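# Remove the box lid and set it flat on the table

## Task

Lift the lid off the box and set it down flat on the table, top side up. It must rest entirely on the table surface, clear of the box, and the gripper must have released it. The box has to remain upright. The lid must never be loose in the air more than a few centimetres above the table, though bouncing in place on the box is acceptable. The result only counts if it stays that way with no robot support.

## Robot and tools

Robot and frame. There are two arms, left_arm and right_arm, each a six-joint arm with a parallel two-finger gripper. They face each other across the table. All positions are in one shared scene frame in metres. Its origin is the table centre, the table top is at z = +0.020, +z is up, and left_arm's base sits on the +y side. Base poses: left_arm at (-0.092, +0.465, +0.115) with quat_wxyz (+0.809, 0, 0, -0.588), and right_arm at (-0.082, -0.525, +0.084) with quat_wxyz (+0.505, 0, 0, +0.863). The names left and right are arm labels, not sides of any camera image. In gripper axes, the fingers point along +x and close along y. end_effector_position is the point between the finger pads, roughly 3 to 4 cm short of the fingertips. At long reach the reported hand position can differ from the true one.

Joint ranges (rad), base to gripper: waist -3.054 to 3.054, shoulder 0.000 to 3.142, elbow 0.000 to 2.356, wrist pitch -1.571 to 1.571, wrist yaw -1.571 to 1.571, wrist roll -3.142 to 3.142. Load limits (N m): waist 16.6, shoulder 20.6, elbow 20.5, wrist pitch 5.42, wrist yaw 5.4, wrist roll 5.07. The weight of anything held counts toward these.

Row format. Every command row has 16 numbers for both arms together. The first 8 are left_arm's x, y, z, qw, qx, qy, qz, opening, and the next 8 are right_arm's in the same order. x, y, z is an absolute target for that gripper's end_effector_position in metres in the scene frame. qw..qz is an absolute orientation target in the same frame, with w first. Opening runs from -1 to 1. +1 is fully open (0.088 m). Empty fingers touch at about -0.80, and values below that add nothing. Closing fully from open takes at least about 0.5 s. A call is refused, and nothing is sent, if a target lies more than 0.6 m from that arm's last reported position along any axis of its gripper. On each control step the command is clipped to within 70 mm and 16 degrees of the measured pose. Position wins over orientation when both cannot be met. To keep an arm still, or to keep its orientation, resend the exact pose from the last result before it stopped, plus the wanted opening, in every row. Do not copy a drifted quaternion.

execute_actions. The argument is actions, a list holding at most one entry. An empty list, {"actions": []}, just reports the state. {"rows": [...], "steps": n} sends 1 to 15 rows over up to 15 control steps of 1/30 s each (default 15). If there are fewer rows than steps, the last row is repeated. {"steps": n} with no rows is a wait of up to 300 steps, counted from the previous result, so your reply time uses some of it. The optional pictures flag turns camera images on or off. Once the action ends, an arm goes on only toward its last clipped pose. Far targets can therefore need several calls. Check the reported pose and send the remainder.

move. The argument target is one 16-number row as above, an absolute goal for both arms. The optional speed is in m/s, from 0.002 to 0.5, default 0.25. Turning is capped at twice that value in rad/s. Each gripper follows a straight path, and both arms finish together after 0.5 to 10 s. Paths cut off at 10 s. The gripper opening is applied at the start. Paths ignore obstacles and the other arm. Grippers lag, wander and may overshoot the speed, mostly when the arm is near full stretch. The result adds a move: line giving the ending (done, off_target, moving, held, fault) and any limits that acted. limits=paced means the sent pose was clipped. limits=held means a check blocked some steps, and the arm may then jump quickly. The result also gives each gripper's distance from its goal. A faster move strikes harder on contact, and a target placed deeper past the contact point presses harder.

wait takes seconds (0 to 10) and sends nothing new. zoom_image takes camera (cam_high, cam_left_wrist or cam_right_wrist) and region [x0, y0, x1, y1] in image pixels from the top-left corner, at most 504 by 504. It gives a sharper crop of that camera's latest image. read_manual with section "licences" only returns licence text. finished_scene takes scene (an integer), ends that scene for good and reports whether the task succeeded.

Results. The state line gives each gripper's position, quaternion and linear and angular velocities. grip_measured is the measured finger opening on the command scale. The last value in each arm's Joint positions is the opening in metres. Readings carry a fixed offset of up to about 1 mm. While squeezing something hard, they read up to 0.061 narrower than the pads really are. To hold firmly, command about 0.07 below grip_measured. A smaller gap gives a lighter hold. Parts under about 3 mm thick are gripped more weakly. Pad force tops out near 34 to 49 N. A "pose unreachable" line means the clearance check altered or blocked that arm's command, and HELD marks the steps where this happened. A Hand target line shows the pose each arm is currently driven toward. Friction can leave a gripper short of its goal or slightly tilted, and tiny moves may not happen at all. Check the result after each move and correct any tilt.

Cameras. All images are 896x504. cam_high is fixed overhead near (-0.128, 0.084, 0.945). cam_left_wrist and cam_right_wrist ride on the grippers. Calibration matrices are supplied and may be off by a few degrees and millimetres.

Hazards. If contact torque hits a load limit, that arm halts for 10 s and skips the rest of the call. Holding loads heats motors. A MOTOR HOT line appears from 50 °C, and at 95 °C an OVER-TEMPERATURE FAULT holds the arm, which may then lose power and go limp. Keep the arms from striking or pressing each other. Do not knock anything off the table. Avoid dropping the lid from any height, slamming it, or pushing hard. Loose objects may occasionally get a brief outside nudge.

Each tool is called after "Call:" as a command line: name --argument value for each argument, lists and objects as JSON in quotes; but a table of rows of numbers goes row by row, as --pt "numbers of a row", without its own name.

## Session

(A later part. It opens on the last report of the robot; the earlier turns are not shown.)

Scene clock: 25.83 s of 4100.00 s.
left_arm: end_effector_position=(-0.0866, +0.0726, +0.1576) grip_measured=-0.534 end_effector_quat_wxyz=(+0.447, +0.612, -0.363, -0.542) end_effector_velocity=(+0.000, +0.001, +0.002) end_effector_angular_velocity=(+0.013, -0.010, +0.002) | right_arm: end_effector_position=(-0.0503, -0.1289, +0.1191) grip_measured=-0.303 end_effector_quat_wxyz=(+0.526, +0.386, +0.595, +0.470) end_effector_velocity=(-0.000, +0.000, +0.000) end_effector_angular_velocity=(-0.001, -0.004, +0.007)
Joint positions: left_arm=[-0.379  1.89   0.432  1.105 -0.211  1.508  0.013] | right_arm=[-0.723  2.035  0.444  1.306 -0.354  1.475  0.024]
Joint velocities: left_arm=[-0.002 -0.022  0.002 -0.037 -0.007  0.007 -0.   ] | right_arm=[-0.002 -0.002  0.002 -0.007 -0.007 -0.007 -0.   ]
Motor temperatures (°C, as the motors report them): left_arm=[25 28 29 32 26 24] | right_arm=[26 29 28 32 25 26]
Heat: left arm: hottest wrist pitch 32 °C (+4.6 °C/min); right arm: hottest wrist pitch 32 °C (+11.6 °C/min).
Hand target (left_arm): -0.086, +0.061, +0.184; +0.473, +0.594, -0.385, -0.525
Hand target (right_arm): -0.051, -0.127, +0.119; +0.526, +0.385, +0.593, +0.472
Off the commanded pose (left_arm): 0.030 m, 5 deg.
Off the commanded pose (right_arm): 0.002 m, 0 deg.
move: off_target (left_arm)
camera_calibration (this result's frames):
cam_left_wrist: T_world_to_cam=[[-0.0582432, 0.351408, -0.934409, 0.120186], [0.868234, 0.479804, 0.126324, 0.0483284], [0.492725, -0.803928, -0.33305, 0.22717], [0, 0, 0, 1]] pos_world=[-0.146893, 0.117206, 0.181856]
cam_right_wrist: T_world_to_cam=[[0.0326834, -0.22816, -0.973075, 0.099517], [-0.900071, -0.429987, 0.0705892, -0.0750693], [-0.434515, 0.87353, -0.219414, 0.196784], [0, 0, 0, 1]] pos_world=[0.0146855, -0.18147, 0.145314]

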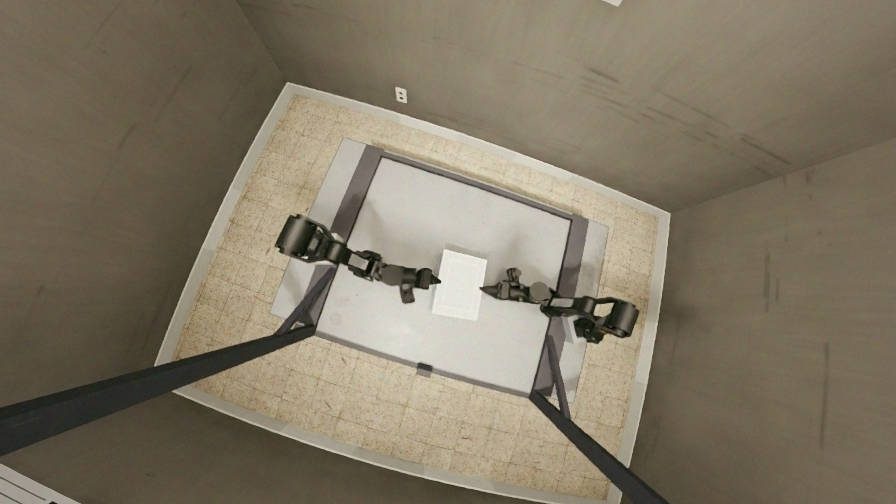

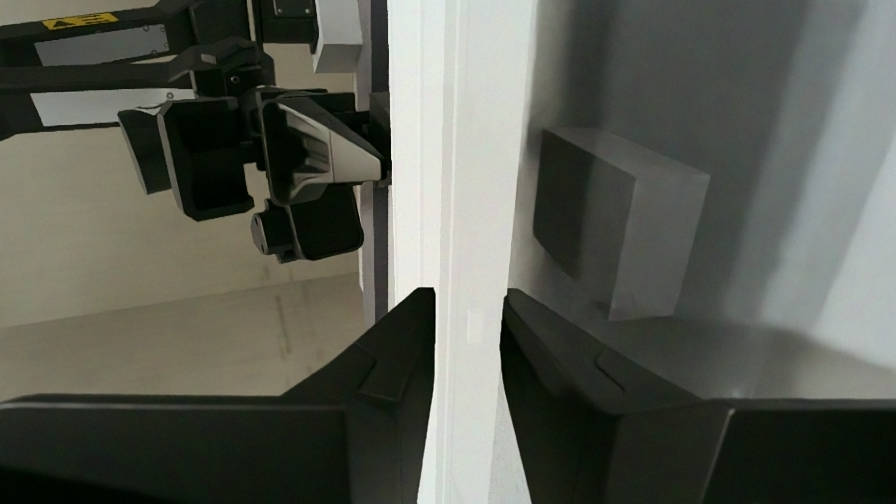

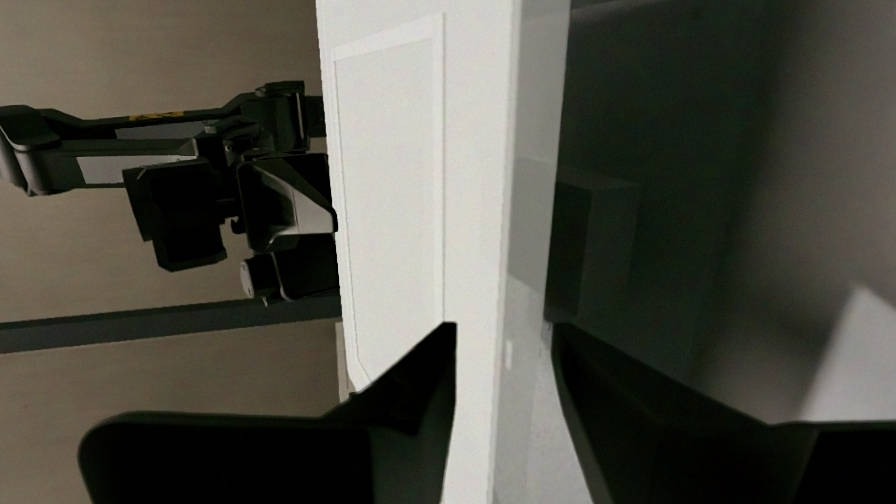

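Call:
move --target '[-0.082,0.03,0.2,0.375,0.651,-0.276,-0.6,-0.62,-0.043,-0.185,0.11,0.525,0.385,0.593,0.472,-0.2]' --speed 0.03

Scene clock: 31.43 s of 4100.00 s.
left_arm: end_effector_position=(-0.0836, +0.0349, +0.1898) grip_measured=-0.534 end_effector_quat_wxyz=(+0.364, +0.657, -0.272, -0.601) end_effector_velocity=(+0.000, -0.000, +0.001) end_effector_angular_velocity=(+0.016, +0.001, +0.008) | right_arm: end_effector_position=(-0.0434, -0.1833, +0.1124) grip_measured=-0.203 end_effector_quat_wxyz=(+0.525, +0.388, +0.592, +0.472) end_effector_velocity=(-0.003, -0.002, -0.000) end_effector_angular_velocity=(+0.001, -0.000, +0.021)
Joint positions: left_arm=[-0.347  1.728  0.803  0.283 -0.158  1.47   0.013] | right_arm=[-0.81   2.048  0.24   1.522 -0.437  1.45   0.029]
Joint velocities: left_arm=[-0.002 -0.002  0.017 -0.037 -0.007 -0.007  0.   ] | right_arm=[-0.002  0.002 -0.007  0.007 -0.022 -0.007 -0.   ]
Motor temperatures (°C, as the motors report them): left_arm=[25 29 30 33 26 25] | right_arm=[26 29 28 32 25 26]
Heat: left arm: hottest wrist pitch 33 °C (+5.7 °C/min); right arm: hottest wrist pitch 32 °C (+9.5 °C/min).
Hand target (left_arm): -0.083, +0.029, +0.199; +0.375, +0.651, -0.276, -0.599
Hand target (right_arm): -0.044, -0.185, +0.111; +0.525, +0.385, +0.594, +0.472
Off the commanded pose (left_arm): 0.011 m, 1 deg.
Off the commanded pose (right_arm): 0.003 m, 0 deg.
move: off_target (left_arm)
camera_calibration (this result's frames):
cam_left_wrist: T_world_to_cam=[[-0.0987475, 0.598009, -0.795383, 0.125329], [0.874984, 0.432882, 0.216832, 0.0446868], [0.473975, -0.674536, -0.565994, 0.24422], [0, 0, 0, 1]] pos_world=[-0.142478, 0.0704431, 0.228222]
cam_right_wrist: T_world_to_cam=[[0.0334639, -0.220269, -0.974865, 0.0820993], [-0.900743, -0.429296, 0.0660791, -0.0911106], [-0.433061, 0.875892, -0.212772, 0.245583], [0, 0, 0, 1]] pos_world=[0.0215377, -0.236134, 0.138309]

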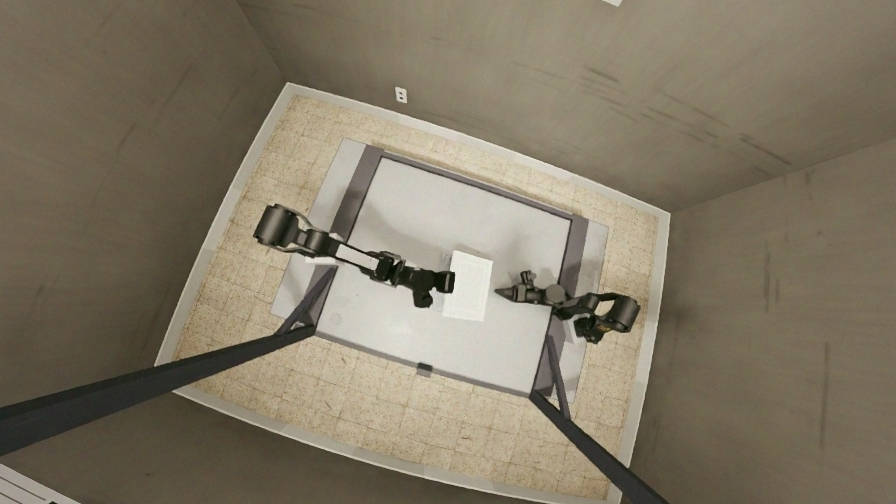

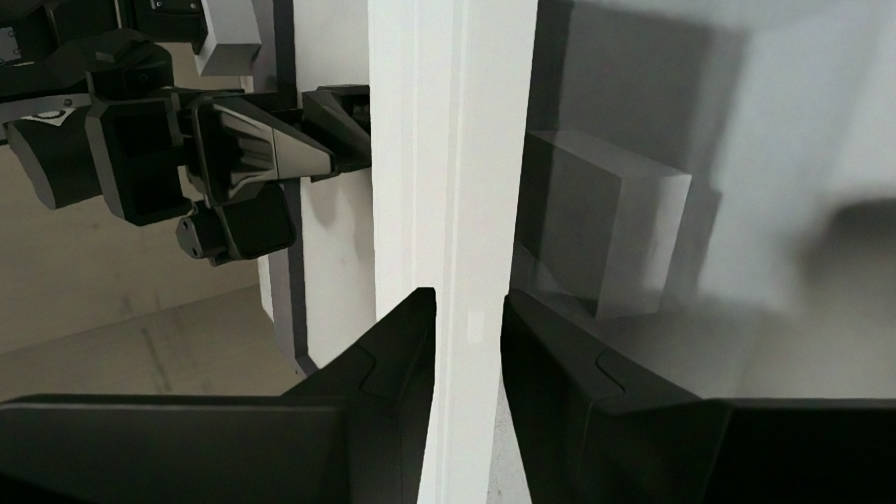

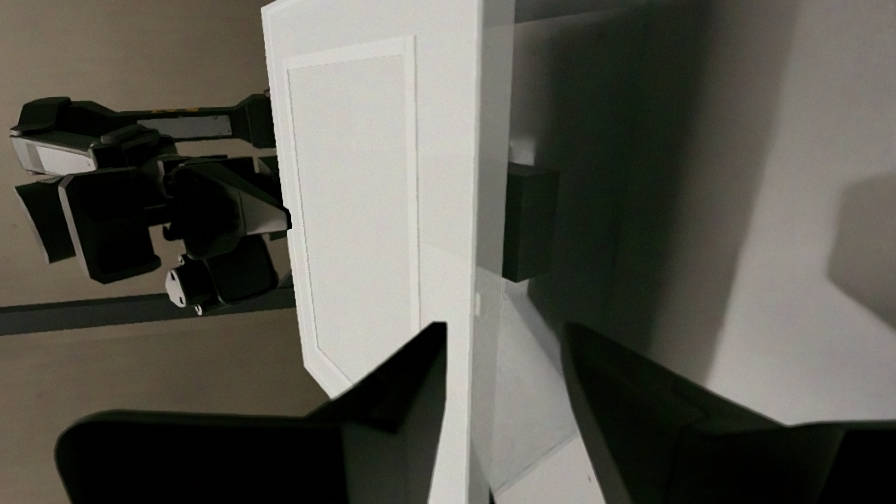

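Call:
move --target '[-0.078,0.0,0.222,0.305,0.678,-0.201,-0.638,-0.62,-0.040,-0.21,0.12,0.525,0.385,0.593,0.472,-0.2]' --speed 0.02

Scene clock: 37.57 s of 4100.00 s.
left_arm: end_effector_position=(-0.0797, +0.0040, +0.2152) grip_measured=-0.534 end_effector_quat_wxyz=(+0.297, +0.682, -0.200, -0.638) end_effector_velocity=(+0.002, +0.003, -0.001) end_effector_angular_velocity=(+0.026, -0.012, +0.017) | right_arm: end_effector_position=(-0.0402, -0.2093, +0.1176) grip_measured=-0.203 end_effector_quat_wxyz=(+0.526, +0.386, +0.596, +0.468) end_effector_velocity=(+0.002, -0.003, -0.002) end_effector_angular_velocity=(-0.010, -0.001, -0.003)
Joint positions: left_arm=[-0.322  1.82   1.196 -0.233 -0.112  1.457  0.013] | right_arm=[-0.868  1.977  0.146  1.524 -0.491  1.431  0.029]
Joint velocities: left_arm=[-0.002  0.002  0.012 -0.037 -0.022 -0.007 -0.   ] | right_arm=[-0.012 -0.002 -0.007 -0.007 -0.007 -0.007 -0.   ]
Motor temperatures (°C, as the motors report them): left_arm=[25 30 31 32 26 25] | right_arm=[26 29 27 32 25 26]
Heat: left arm: hottest wrist pitch 32 °C (+3.2 °C/min); right arm: hottest wrist pitch 32 °C (+8.0 °C/min).
Hand target (left_arm): -0.078, -0.001, +0.221; +0.305, +0.678, -0.201, -0.637
Hand target (right_arm): -0.040, -0.210, +0.120; +0.525, +0.385, +0.593, +0.472
Off the commanded pose (left_arm): 0.008 m, 1 deg.
Off the commanded pose (right_arm): 0.003 m, 1 deg.
move: done
camera_calibration (this result's frames):
cam_left_wrist: T_world_to_cam=[[-0.124548, 0.753039, -0.64608, 0.129646], [0.883663, 0.380322, 0.272937, 0.0379586], [0.451251, -0.536923, -0.712802, 0.265164], [0, 0, 0, 1]] pos_world=[-0.137051, 0.0303081, 0.262411]
cam_right_wrist: T_world_to_cam=[[0.0297082, -0.231831, -0.972302, 0.0783909], [-0.900679, -0.428043, 0.0745407, -0.100447], [-0.433468, 0.873518, -0.221522, 0.271329], [0, 0, 0, 1]] pos_world=[0.0248132, -0.261833, 0.143812]

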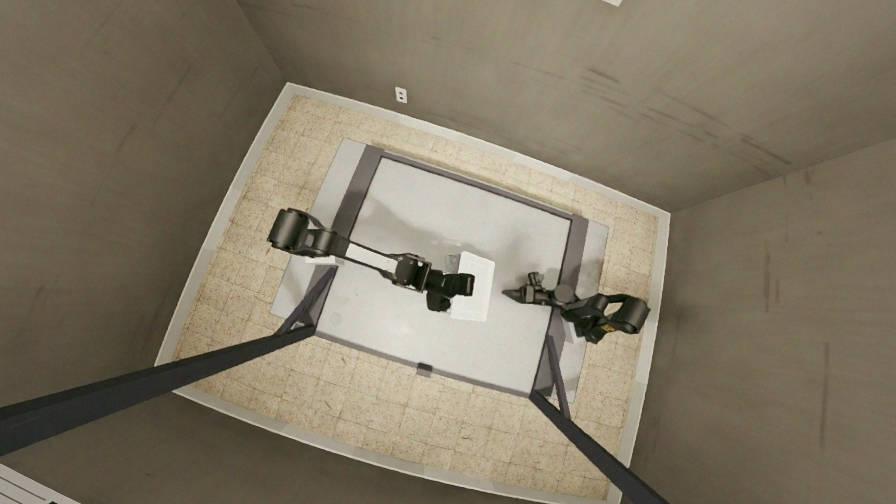

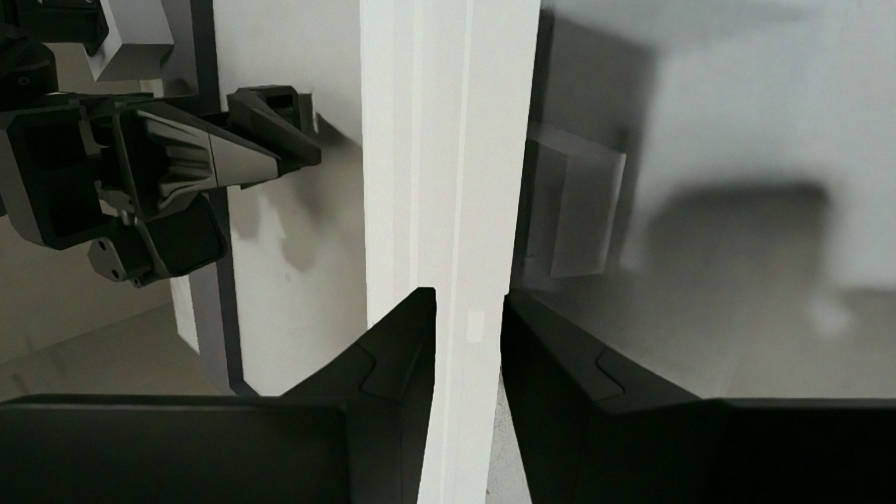

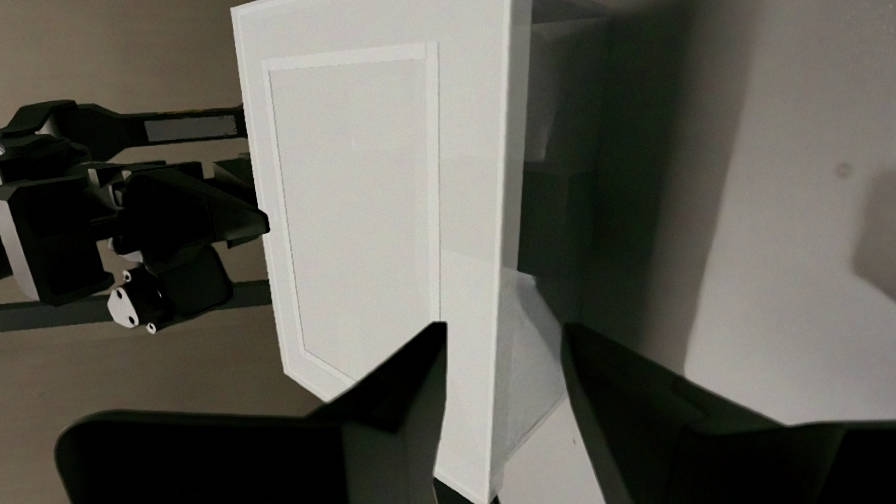

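Slid. Lower.

Call:
move --target '[-0.084,0.042,0.18,0.375,0.651,-0.276,-0.6,-0.62,-0.043,-0.185,0.119,0.525,0.385,0.593,0.472,-0.2]' --speed 0.03

Call:
move --target '[-0.088,0.075,0.115,0.472,0.593,-0.385,-0.525,-0.62,-0.049,-0.14,0.119,0.525,0.385,0.593,0.472,-0.2]' --speed 0.03

Call:
move --target '[-0.088,0.075,0.115,0.472,0.593,-0.385,-0.525,-0.62,-0.051,-0.125,0.119,0.525,0.385,0.593,0.472,-0.2]' --speed 0.02

Scene clock: 42.93 s of 4100.00 s.
left_arm: end_effector_position=(-0.0841, +0.0395, +0.1852) grip_measured=-0.534 end_effector_quat_wxyz=(+0.378, +0.647, -0.279, -0.600) end_effector_velocity=(+0.000, +0.006, -0.008) end_effector_angular_velocity=(+0.026, +0.001, +0.008) | right_arm: end_effector_position=(-0.0429, -0.1864, +0.1202) grip_measured=-0.203 end_effector_quat_wxyz=(+0.525, +0.384, +0.592, +0.475) end_effector_velocity=(-0.002, +0.000, -0.000) end_effector_angular_velocity=(-0.001, -0.004, +0.011)
Joint positions: left_arm=[-0.347  1.728  0.75   0.368 -0.153  1.457  0.013] | right_arm=[-0.82   1.981  0.227  1.465 -0.452  1.438  0.029]
Joint velocities: left_arm=[-0.002  0.002 -0.017 -0.007 -0.007 -0.007 -0.   ] | right_arm=[ 0.002 -0.002  0.002 -0.007 -0.007 -0.007 -0.   ]
Motor temperatures (°C, as the motors report them): left_arm=[25 31 31 33 26 25] | right_arm=[26 29 27 32 25 26]
Heat: left arm: hottest wrist pitch 33 °C (+4.2 °C/min); right arm: hottest wrist pitch 32 °C (+7.0 °C/min).
Hand target (left_arm): -0.084, +0.043, +0.181; +0.375, +0.650, -0.276, -0.600
Hand target (right_arm): -0.043, -0.185, +0.119; +0.526, +0.385, +0.593, +0.473
Off the commanded pose (left_arm): 0.006 m, 1 deg.
Off the commanded pose (right_arm): 0.002 m, 0 deg.
move: done
camera_calibration (this result's frames):
cam_left_wrist: T_world_to_cam=[[-0.112033, 0.570693, -0.813485, 0.122194], [0.87643, 0.442558, 0.189771, 0.0489471], [0.468316, -0.691702, -0.549753, 0.2422], [0, 0, 0, 1]] pos_world=[-0.142635, 0.0761335, 0.223264]
cam_right_wrist: T_world_to_cam=[[0.0415537, -0.219773, -0.974666, 0.0893737], [-0.897934, -0.436017, 0.0600332, -0.0929157], [-0.438164, 0.872691, -0.21546, 0.249655], [0, 0, 0, 1]] pos_world=[0.0222439, -0.238742, 0.146478]

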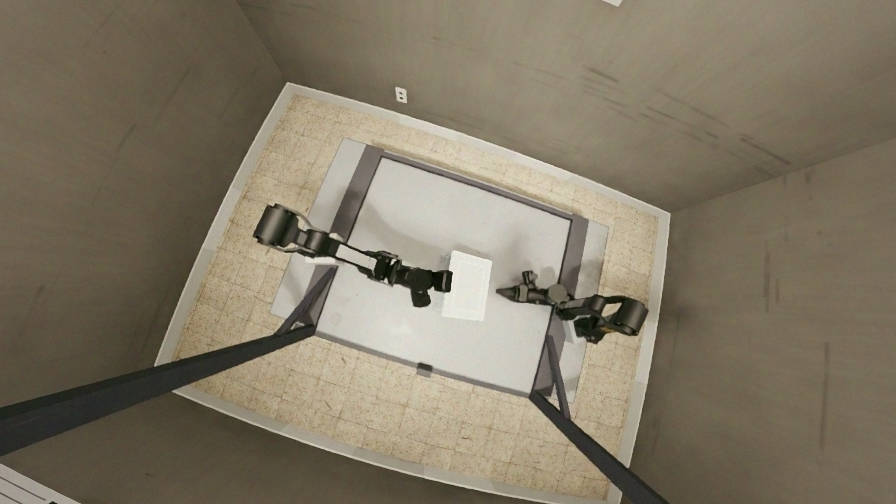

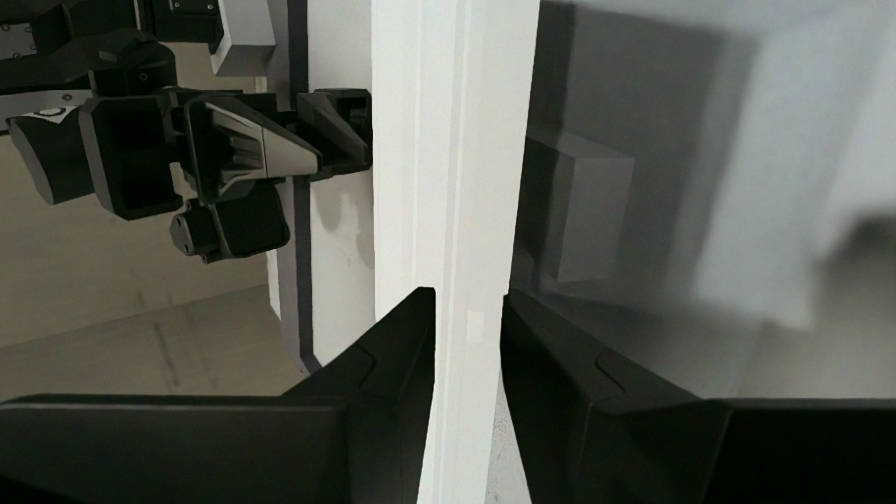

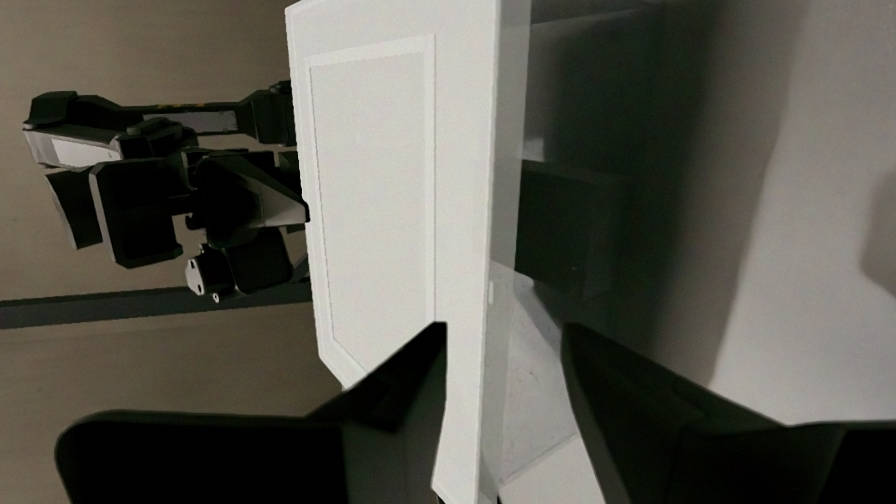

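Scene clock: 48.80 s of 4100.00 s.
left_arm: end_effector_position=(-0.0872, +0.0728, +0.1236) grip_measured=-0.534 end_effector_quat_wxyz=(+0.481, +0.586, -0.389, -0.524) end_effector_velocity=(-0.002, +0.001, -0.003) end_effector_angular_velocity=(-0.009, +0.006, +0.002) | right_arm: end_effector_position=(-0.0485, -0.1418, +0.1199) grip_measured=-0.203 end_effector_quat_wxyz=(+0.525, +0.384, +0.592, +0.475) end_effector_velocity=(-0.000, -0.001, -0.003) end_effector_angular_velocity=(-0.017, +0.013, +0.003)
Joint positions: left_arm=[-0.382  2.218  0.423  1.546 -0.217  1.505  0.013] | right_arm=[-0.743  2.022  0.394  1.347 -0.378  1.462  0.029]
Joint velocities: left_arm=[-0.007  0.027 -0.002  0.037 -0.007 -0.007 -0.   ] | right_arm=[-0.002 -0.002  0.002 -0.022 -0.007  0.007 -0.   ]
Motor temperatures (°C, as the motors report them): left_arm=[25 31 31 33 26 25] | right_arm=[26 29 27 32 25 26]
Heat: left arm: hottest wrist pitch 33 °C (+3.7 °C/min); right arm: hottest wrist pitch 32 °C (+6.1 °C/min).
Hand target (left_arm): -0.088, +0.076, +0.117; +0.473, +0.593, -0.385, -0.526
Hand target (right_arm): -0.048, -0.140, +0.118; +0.526, +0.385, +0.594, +0.472
Off the commanded pose (left_arm): 0.009 m, 1 deg.
Off the commanded pose (right_arm): 0.002 m, 0 deg.
move: off_target (left_arm)
camera_calibration (this result's frames):
cam_left_wrist: T_world_to_cam=[[-0.0668633, 0.251149, -0.965636, 0.0987485], [0.867612, 0.492566, 0.0680338, 0.059247], [0.492726, -0.833249, -0.250834, 0.208286], [0, 0, 0, 1]] pos_world=[-0.147429, 0.11957, 0.14357]
cam_right_wrist: T_world_to_cam=[[0.041252, -0.220853, -0.974434, 0.0989481], [-0.897936, -0.435908, 0.060784, -0.0785736], [-0.438188, 0.872472, -0.216294, 0.208267], [0, 0, 0, 1]] pos_world=[0.0166244, -0.194105, 0.146241]

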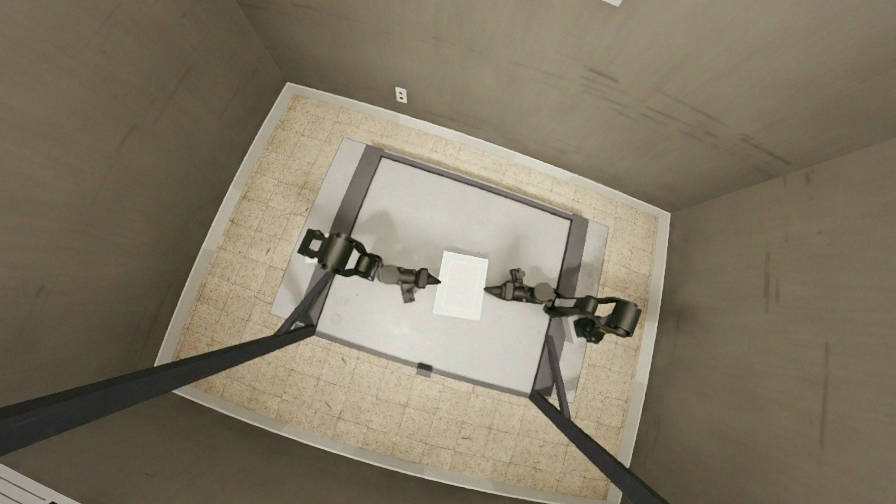

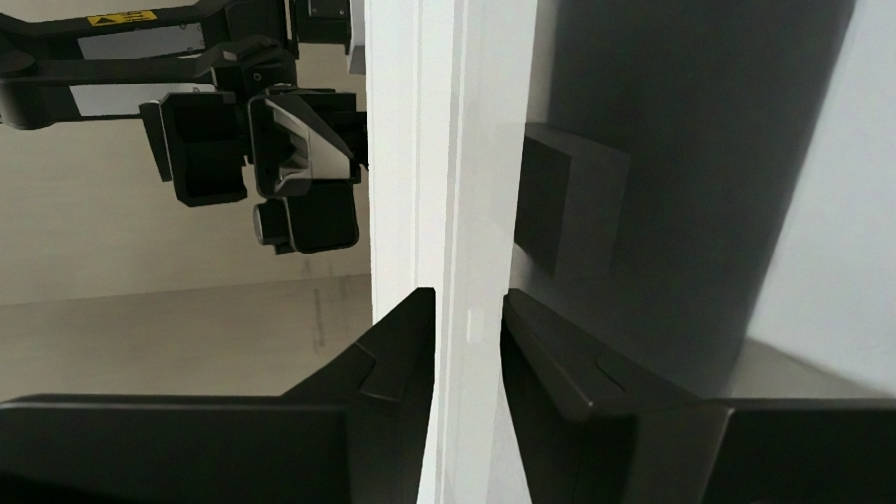

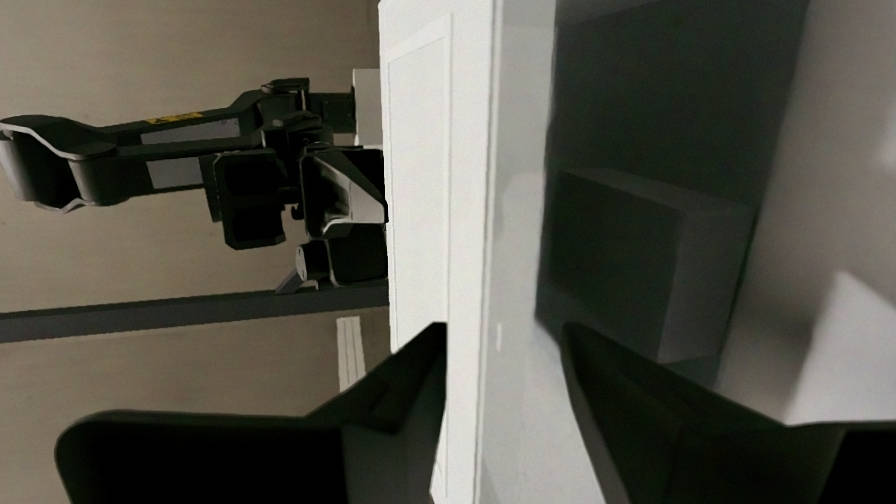

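Scene clock: 49.87 s of 4100.00 s.
left_arm: end_effector_position=(-0.0874, +0.0731, +0.1227) grip_measured=-0.534 end_effector_quat_wxyz=(+0.482, +0.587, -0.389, -0.522) end_effector_velocity=(+0.002, +0.003, -0.002) end_effector_angular_velocity=(+0.013, -0.013, +0.017) | right_arm: end_effector_position=(-0.0499, -0.1313, +0.1202) grip_measured=-0.203 end_effector_quat_wxyz=(+0.525, +0.384, +0.594, +0.473) end_effector_velocity=(-0.001, -0.003, -0.002) end_effector_angular_velocity=(-0.010, -0.002, +0.006)
Joint positions: left_arm=[-0.385  2.228  0.423  1.559 -0.222  1.507  0.013] | right_arm=[-0.728  2.03   0.435  1.314 -0.363  1.469  0.029]
Joint velocities: left_arm=[-0.002 -0.002 -0.007 -0.007 -0.022  0.007 -0.   ] | right_arm=[-0.002 -0.002 -0.007 -0.007 -0.007 -0.007 -0.   ]
Motor temperatures (°C, as the motors report them): left_arm=[25 31 31 33 26 25] | right_arm=[26 29 27 32 25 26]
Heat: left arm: hottest wrist pitch 33 °C (+3.6 °C/min); right arm: hottest wrist pitch 32 °C (+6.0 °C/min).
Hand target (left_arm): -0.088, +0.075, +0.115; +0.472, +0.594, -0.385, -0.525
Hand target (right_arm): -0.051, -0.125, +0.119; +0.525, +0.385, +0.594, +0.472
Off the commanded pose (left_arm): 0.008 m, 1 deg.
Off the commanded pose (right_arm): 0.007 m, 0 deg.
move: done
camera_calibration (this result's frames):
cam_left_wrist: T_world_to_cam=[[-0.065401, 0.248144, -0.966513, 0.0982589], [0.86636, 0.494714, 0.0683896, 0.0589552], [0.495118, -0.832876, -0.247337, 0.20817], [0, 0, 0, 1]] pos_world=[-0.147719, 0.119831, 0.142425]
cam_right_wrist: T_world_to_cam=[[0.0383576, -0.223545, -0.973939, 0.100991], [-0.898286, -0.434669, 0.0643899, -0.0755705], [-0.437735, 0.872405, -0.21748, 0.198802], [0, 0, 0, 1]] pos_world=[0.0152648, -0.183708, 0.14646]

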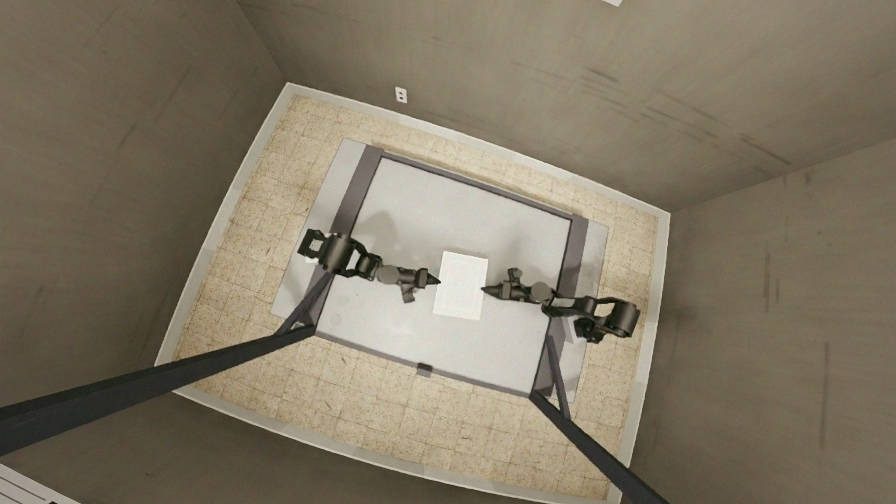

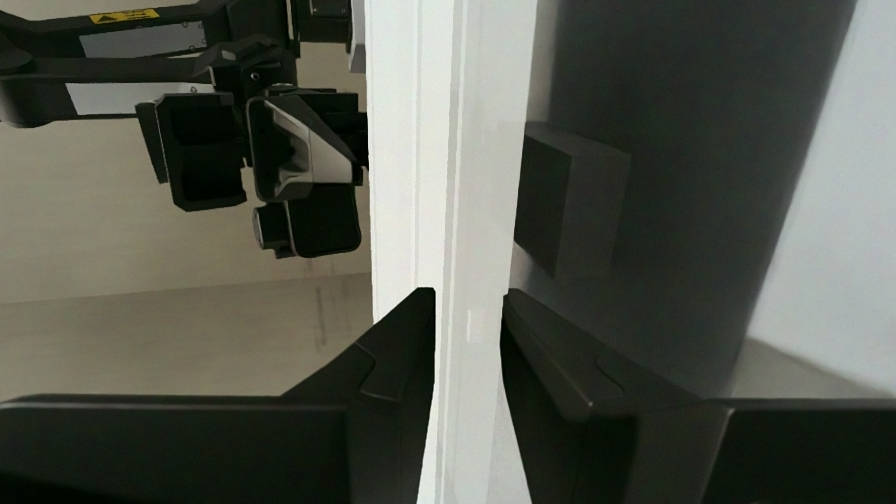

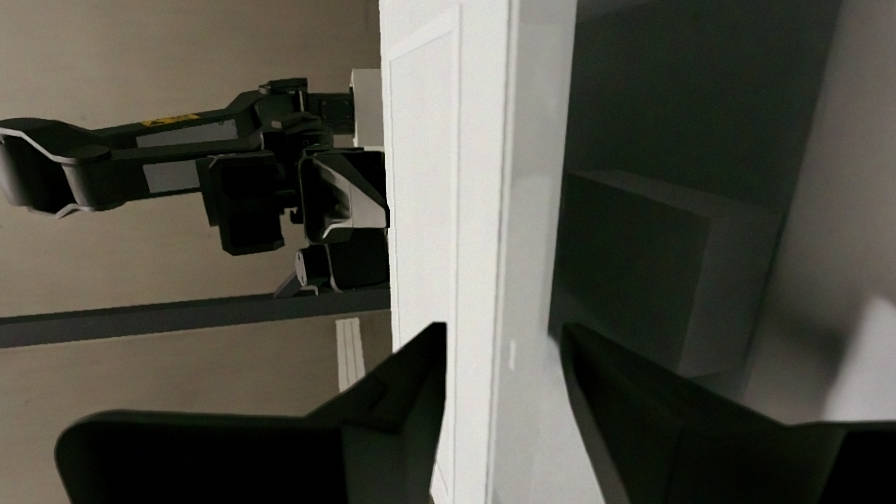

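Call:
move --target '[-0.088,0.075,0.113,0.472,0.593,-0.385,-0.525,-0.62,-0.051,-0.121,0.117,0.525,0.385,0.593,0.472,-0.2]' --speed 0.02

Call:
move --target '[-0.088,0.075,0.113,0.472,0.593,-0.385,-0.525,-0.62,-0.051,-0.123,0.117,0.525,0.385,0.593,0.472,-0.62]'

Call:
move --target '[-0.087,0.065,0.115,0.472,0.593,-0.385,-0.525,-0.62,-0.051,-0.13,0.185,0.525,0.385,0.593,0.472,-0.62]' --speed 0.02

Scene clock: 51.60 s of 4100.00 s.
left_arm: end_effector_position=(-0.0876, +0.0737, +0.1220) grip_measured=-0.534 end_effector_quat_wxyz=(+0.483, +0.586, -0.390, -0.521) end_effector_velocity=(-0.004, +0.002, -0.001) end_effector_angular_velocity=(-0.001, +0.023, -0.009) | right_arm: end_effector_position=(-0.0496, -0.1296, +0.1195) grip_measured=-0.203 end_effector_quat_wxyz=(+0.525, +0.385, +0.594, +0.473) end_effector_velocity=(-0.000, +0.000, +0.000) end_effector_angular_velocity=(-0.003, +0.009, +0.003)
Joint positions: left_arm=[-0.386  2.236  0.422  1.572 -0.224  1.507  0.013] | right_arm=[-0.728  2.037  0.442  1.314 -0.363  1.47   0.029]
Joint velocities: left_arm=[-0.007  0.002 -0.007  0.007  0.007 -0.022  0.   ] | right_arm=[-0.002 -0.002  0.002 -0.007 -0.007  0.007  0.   ]
Motor temperatures (°C, as the motors report them): left_arm=[25 31 31 33 26 25] | right_arm=[26 29 27 32 25 26]
Heat: left arm: hottest wrist pitch 33 °C (+3.5 °C/min); right arm: hottest wrist pitch 32 °C (+5.8 °C/min).
Hand target (left_arm): -0.088, +0.075, +0.113; +0.472, +0.594, -0.385, -0.525
Hand target (right_arm): -0.051, -0.121, +0.117; +0.525, +0.385, +0.593, +0.472
Off the commanded pose (left_arm): 0.009 m, 2 deg.
Off the commanded pose (right_arm): 0.009 m, 0 deg.
move: off_target (left_arm, right_arm)
camera_calibration (this result's frames):
cam_left_wrist: T_world_to_cam=[[-0.0649026, 0.244811, -0.967396, 0.097815], [0.866015, 0.49547, 0.0672832, 0.0589251], [0.495787, -0.833413, -0.244167, 0.208343], [0, 0, 0, 1]] pos_world=[-0.147975, 0.120494, 0.141532]
cam_right_wrist: T_world_to_cam=[[0.0370361, -0.223446, -0.974012, 0.100686], [-0.898369, -0.434334, 0.0654797, -0.0746182], [-0.437678, 0.872597, -0.216823, 0.197231], [0, 0, 0, 1]] pos_world=[0.0155601, -0.182015, 0.145719]

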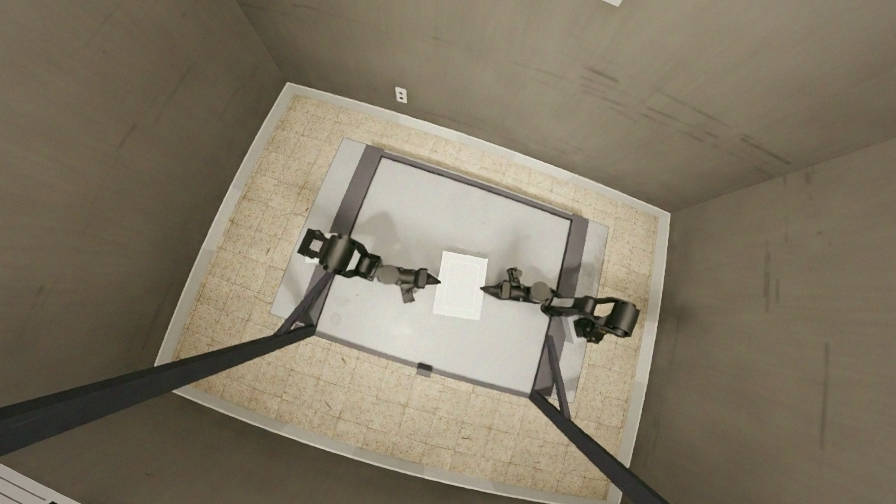

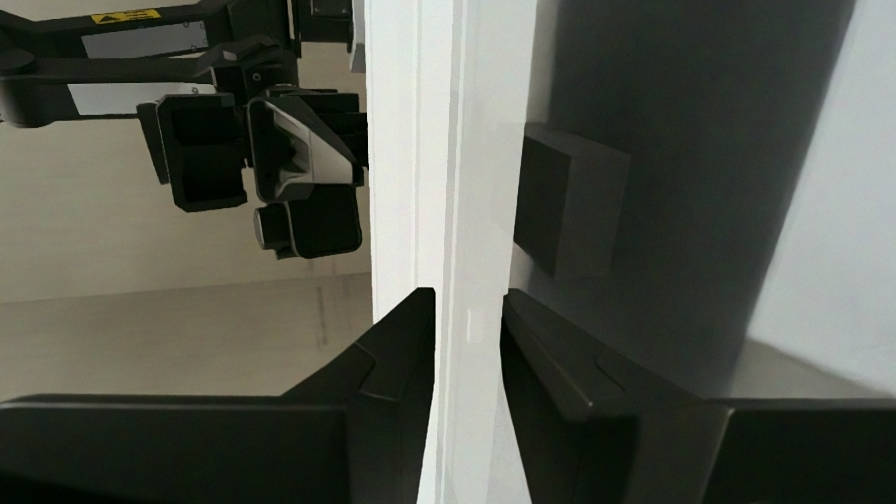

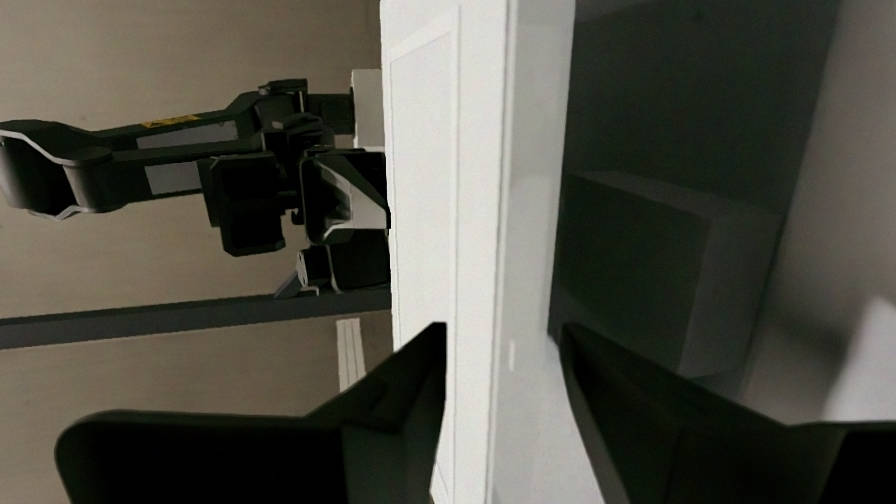

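Scene clock: 52.30 s of 4100.00 s.
left_arm: end_effector_position=(-0.0877, +0.0742, +0.1221) grip_measured=-0.534 end_effector_quat_wxyz=(+0.483, +0.586, -0.390, -0.521) end_effector_velocity=(+0.002, +0.002, +0.001) end_effector_angular_velocity=(-0.004, +0.005, +0.011) | right_arm: end_effector_position=(-0.0492, -0.1308, +0.1189) grip_measured=-0.530 end_effector_quat_wxyz=(+0.525, +0.385, +0.594, +0.472) end_effector_velocity=(-0.000, -0.001, -0.001) end_effector_angular_velocity=(-0.006, -0.003, +0.007)
Joint positions: left_arm=[-0.387  2.237  0.42   1.576 -0.224  1.507  0.013] | right_arm=[-0.73   2.037  0.438  1.317 -0.363  1.47   0.013]
Joint velocities: left_arm=[ 0.002 -0.002 -0.007  0.007 -0.007 -0.007  0.   ] | right_arm=[-0.002 -0.002 -0.002 -0.007 -0.007 -0.007 -0.   ]
Motor temperatures (°C, as the motors report them): left_arm=[25 31 31 33 26 25] | right_arm=[26 29 27 32 25 26]
Heat: left arm: hottest wrist pitch 33 °C (+3.4 °C/min); right arm: hottest wrist pitch 32 °C (+5.7 °C/min).
Hand target (left_arm): -0.088, +0.075, +0.113; +0.472, +0.593, -0.385, -0.525
Hand target (right_arm): -0.051, -0.123, +0.117; +0.525, +0.385, +0.594, +0.472
Off the commanded pose (left_arm): 0.009 m, 2 deg.
Off the commanded pose (right_arm): 0.008 m, 0 deg.
move: off_target (left_arm)
camera_calibration (this result's frames):
cam_left_wrist: T_world_to_cam=[[-0.0648634, 0.244099, -0.967579, 0.0978068], [0.866208, 0.49519, 0.0668579, 0.058877], [0.495456, -0.833788, -0.24356, 0.208727], [0, 0, 0, 1]] pos_world=[-0.148071, 0.121004, 0.141537]
cam_right_wrist: T_world_to_cam=[[0.0363727, -0.224953, -0.973691, 0.0995668], [-0.899009, -0.432864, 0.0664222, -0.0747079], [-0.436418, 0.87294, -0.217979, 0.198507], [0, 0, 0, 1]] pos_world=[0.0158474, -0.183225, 0.14518]

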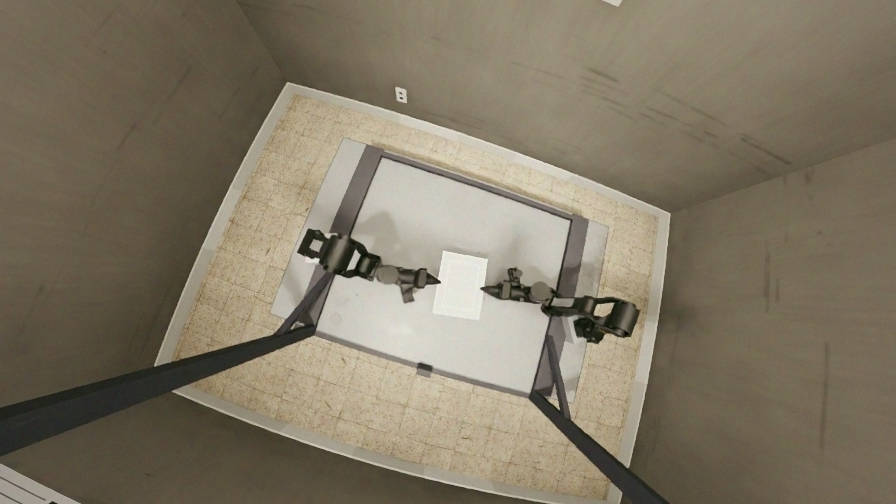

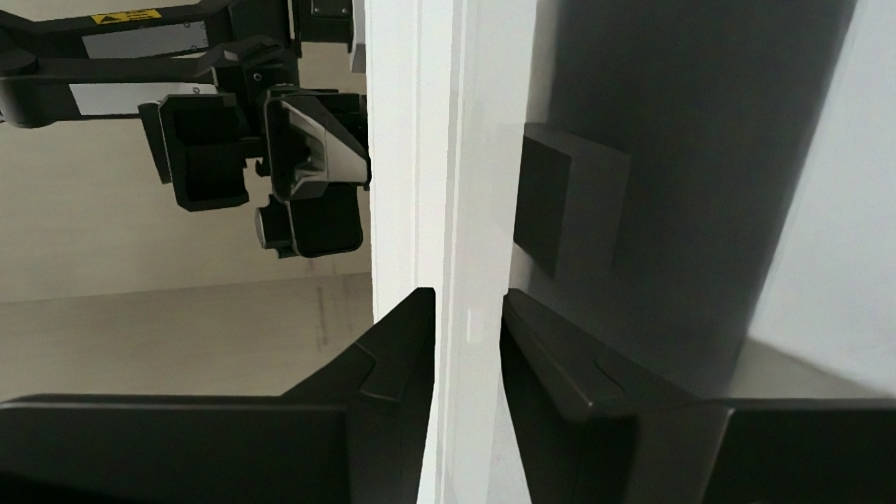

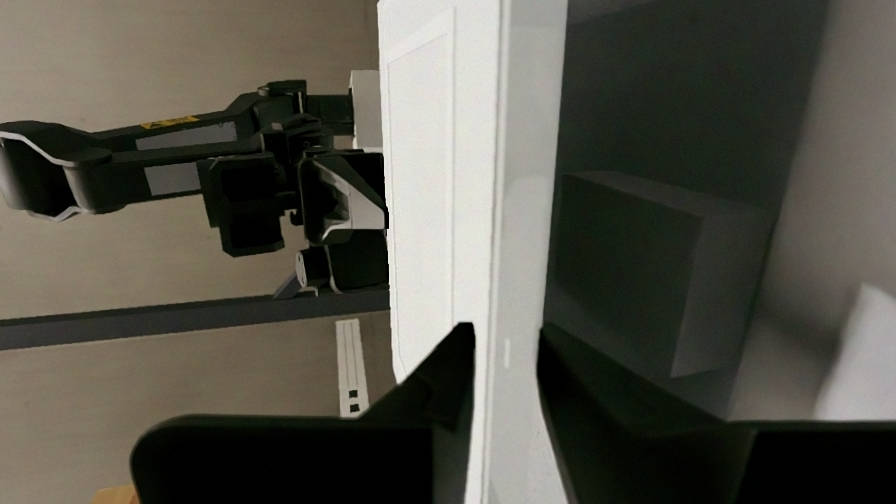

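Scene clock: 55.87 s of 4100.00 s.
left_arm: end_effector_position=(-0.0881, +0.0619, +0.1219) grip_measured=-0.534 end_effector_quat_wxyz=(+0.482, +0.586, -0.391, -0.522) end_effector_velocity=(+0.002, +0.001, -0.001) end_effector_angular_velocity=(+0.006, +0.001, +0.021) | right_arm: end_effector_position=(-0.0530, -0.1426, +0.1491) grip_measured=-0.532 end_effector_quat_wxyz=(+0.540, +0.362, +0.623, +0.435) end_effector_velocity=(+0.000, +0.001, +0.006) end_effector_angular_velocity=(+0.014, -0.007, +0.007)
Joint positions: left_arm=[-0.383  2.237  0.469  1.525 -0.218  1.508  0.013] | right_arm=[-0.723  1.732  0.436  0.906 -0.351  1.47   0.013]
Joint velocities: left_arm=[-0.002 -0.002 -0.002 -0.007 -0.022 -0.007 -0.   ] | right_arm=[-0.002 -0.017  0.002 -0.007 -0.007 -0.007 -0.   ]
Motor temperatures (°C, as the motors report them): left_arm=[25 31 31 33 26 25] | right_arm=[26 30 28 32 25 26]
Heat: left arm: hottest wrist pitch 33 °C (+3.2 °C/min); right arm: hottest wrist pitch 32 °C (+5.4 °C/min).
Hand target (left_arm): -0.087, +0.065, +0.115; +0.472, +0.594, -0.385, -0.525
Hand target (right_arm): -0.051, -0.131, +0.184; +0.525, +0.385, +0.593, +0.472
Off the commanded pose (left_arm): 0.008 m, 2 deg.
Off the commanded pose (right_arm): 0.038 m, 6 deg.
move: off_target (right_arm)
camera_calibration (this result's frames):
cam_left_wrist: T_world_to_cam=[[-0.0644315, 0.246019, -0.967121, 0.100511], [0.867588, 0.492677, 0.067528, 0.0655468], [0.493091, -0.834712, -0.245187, 0.198677], [0, 0, 0, 1]] pos_world=[-0.148357, 0.108817, 0.141493]
cam_right_wrist: T_world_to_cam=[[0.0165909, -0.327417, -0.944734, 0.106458], [-0.898619, -0.419183, 0.129495, -0.0926072], [-0.438415, 0.846808, -0.301178, 0.222387], [0, 0, 0, 1]] pos_world=[0.012513, -0.192282, 0.179545]

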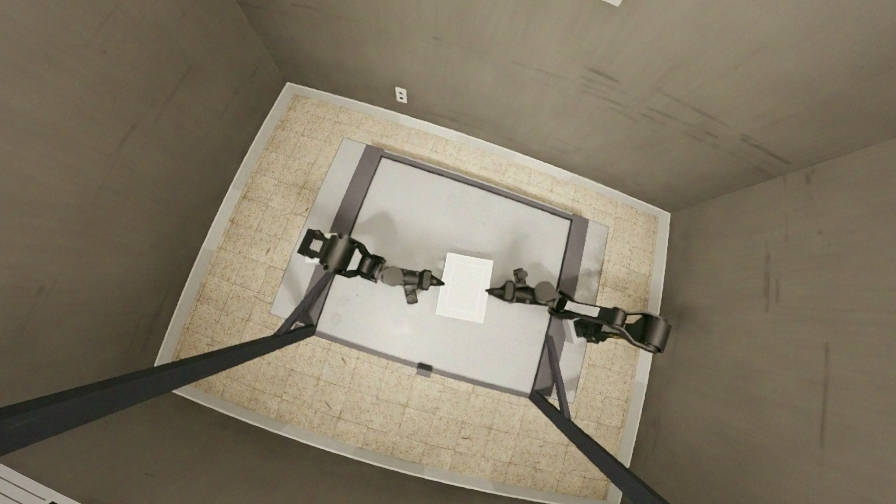

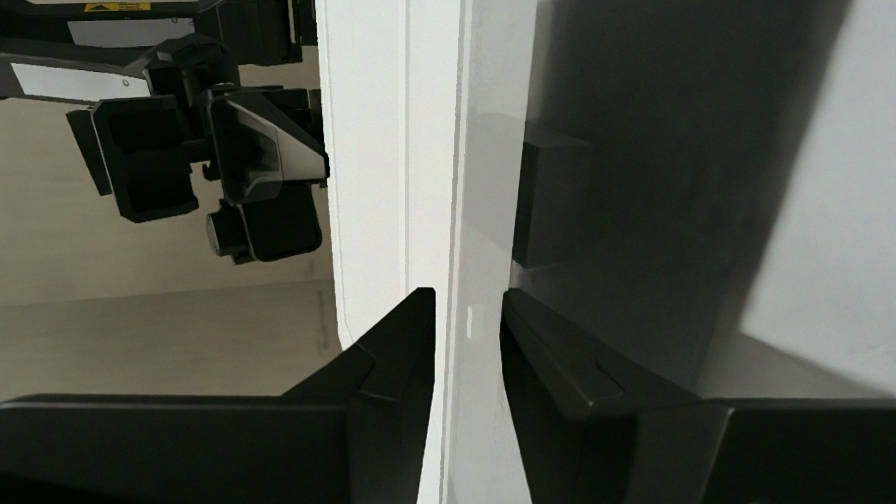

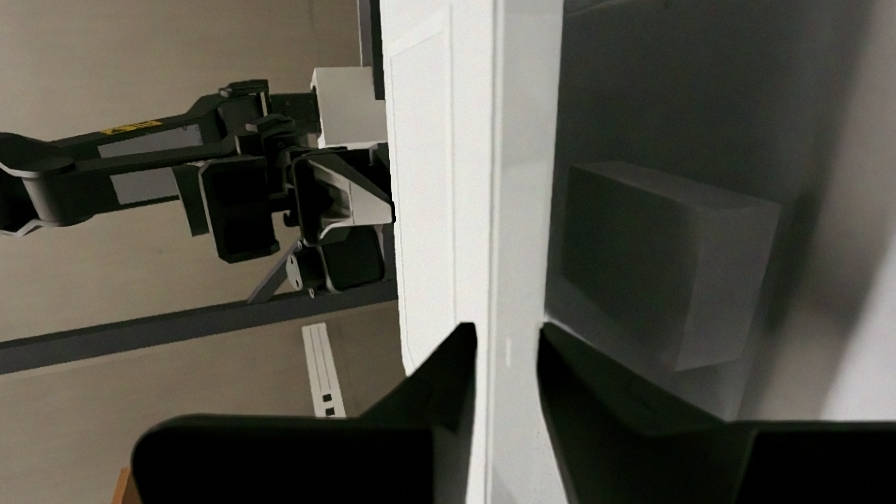

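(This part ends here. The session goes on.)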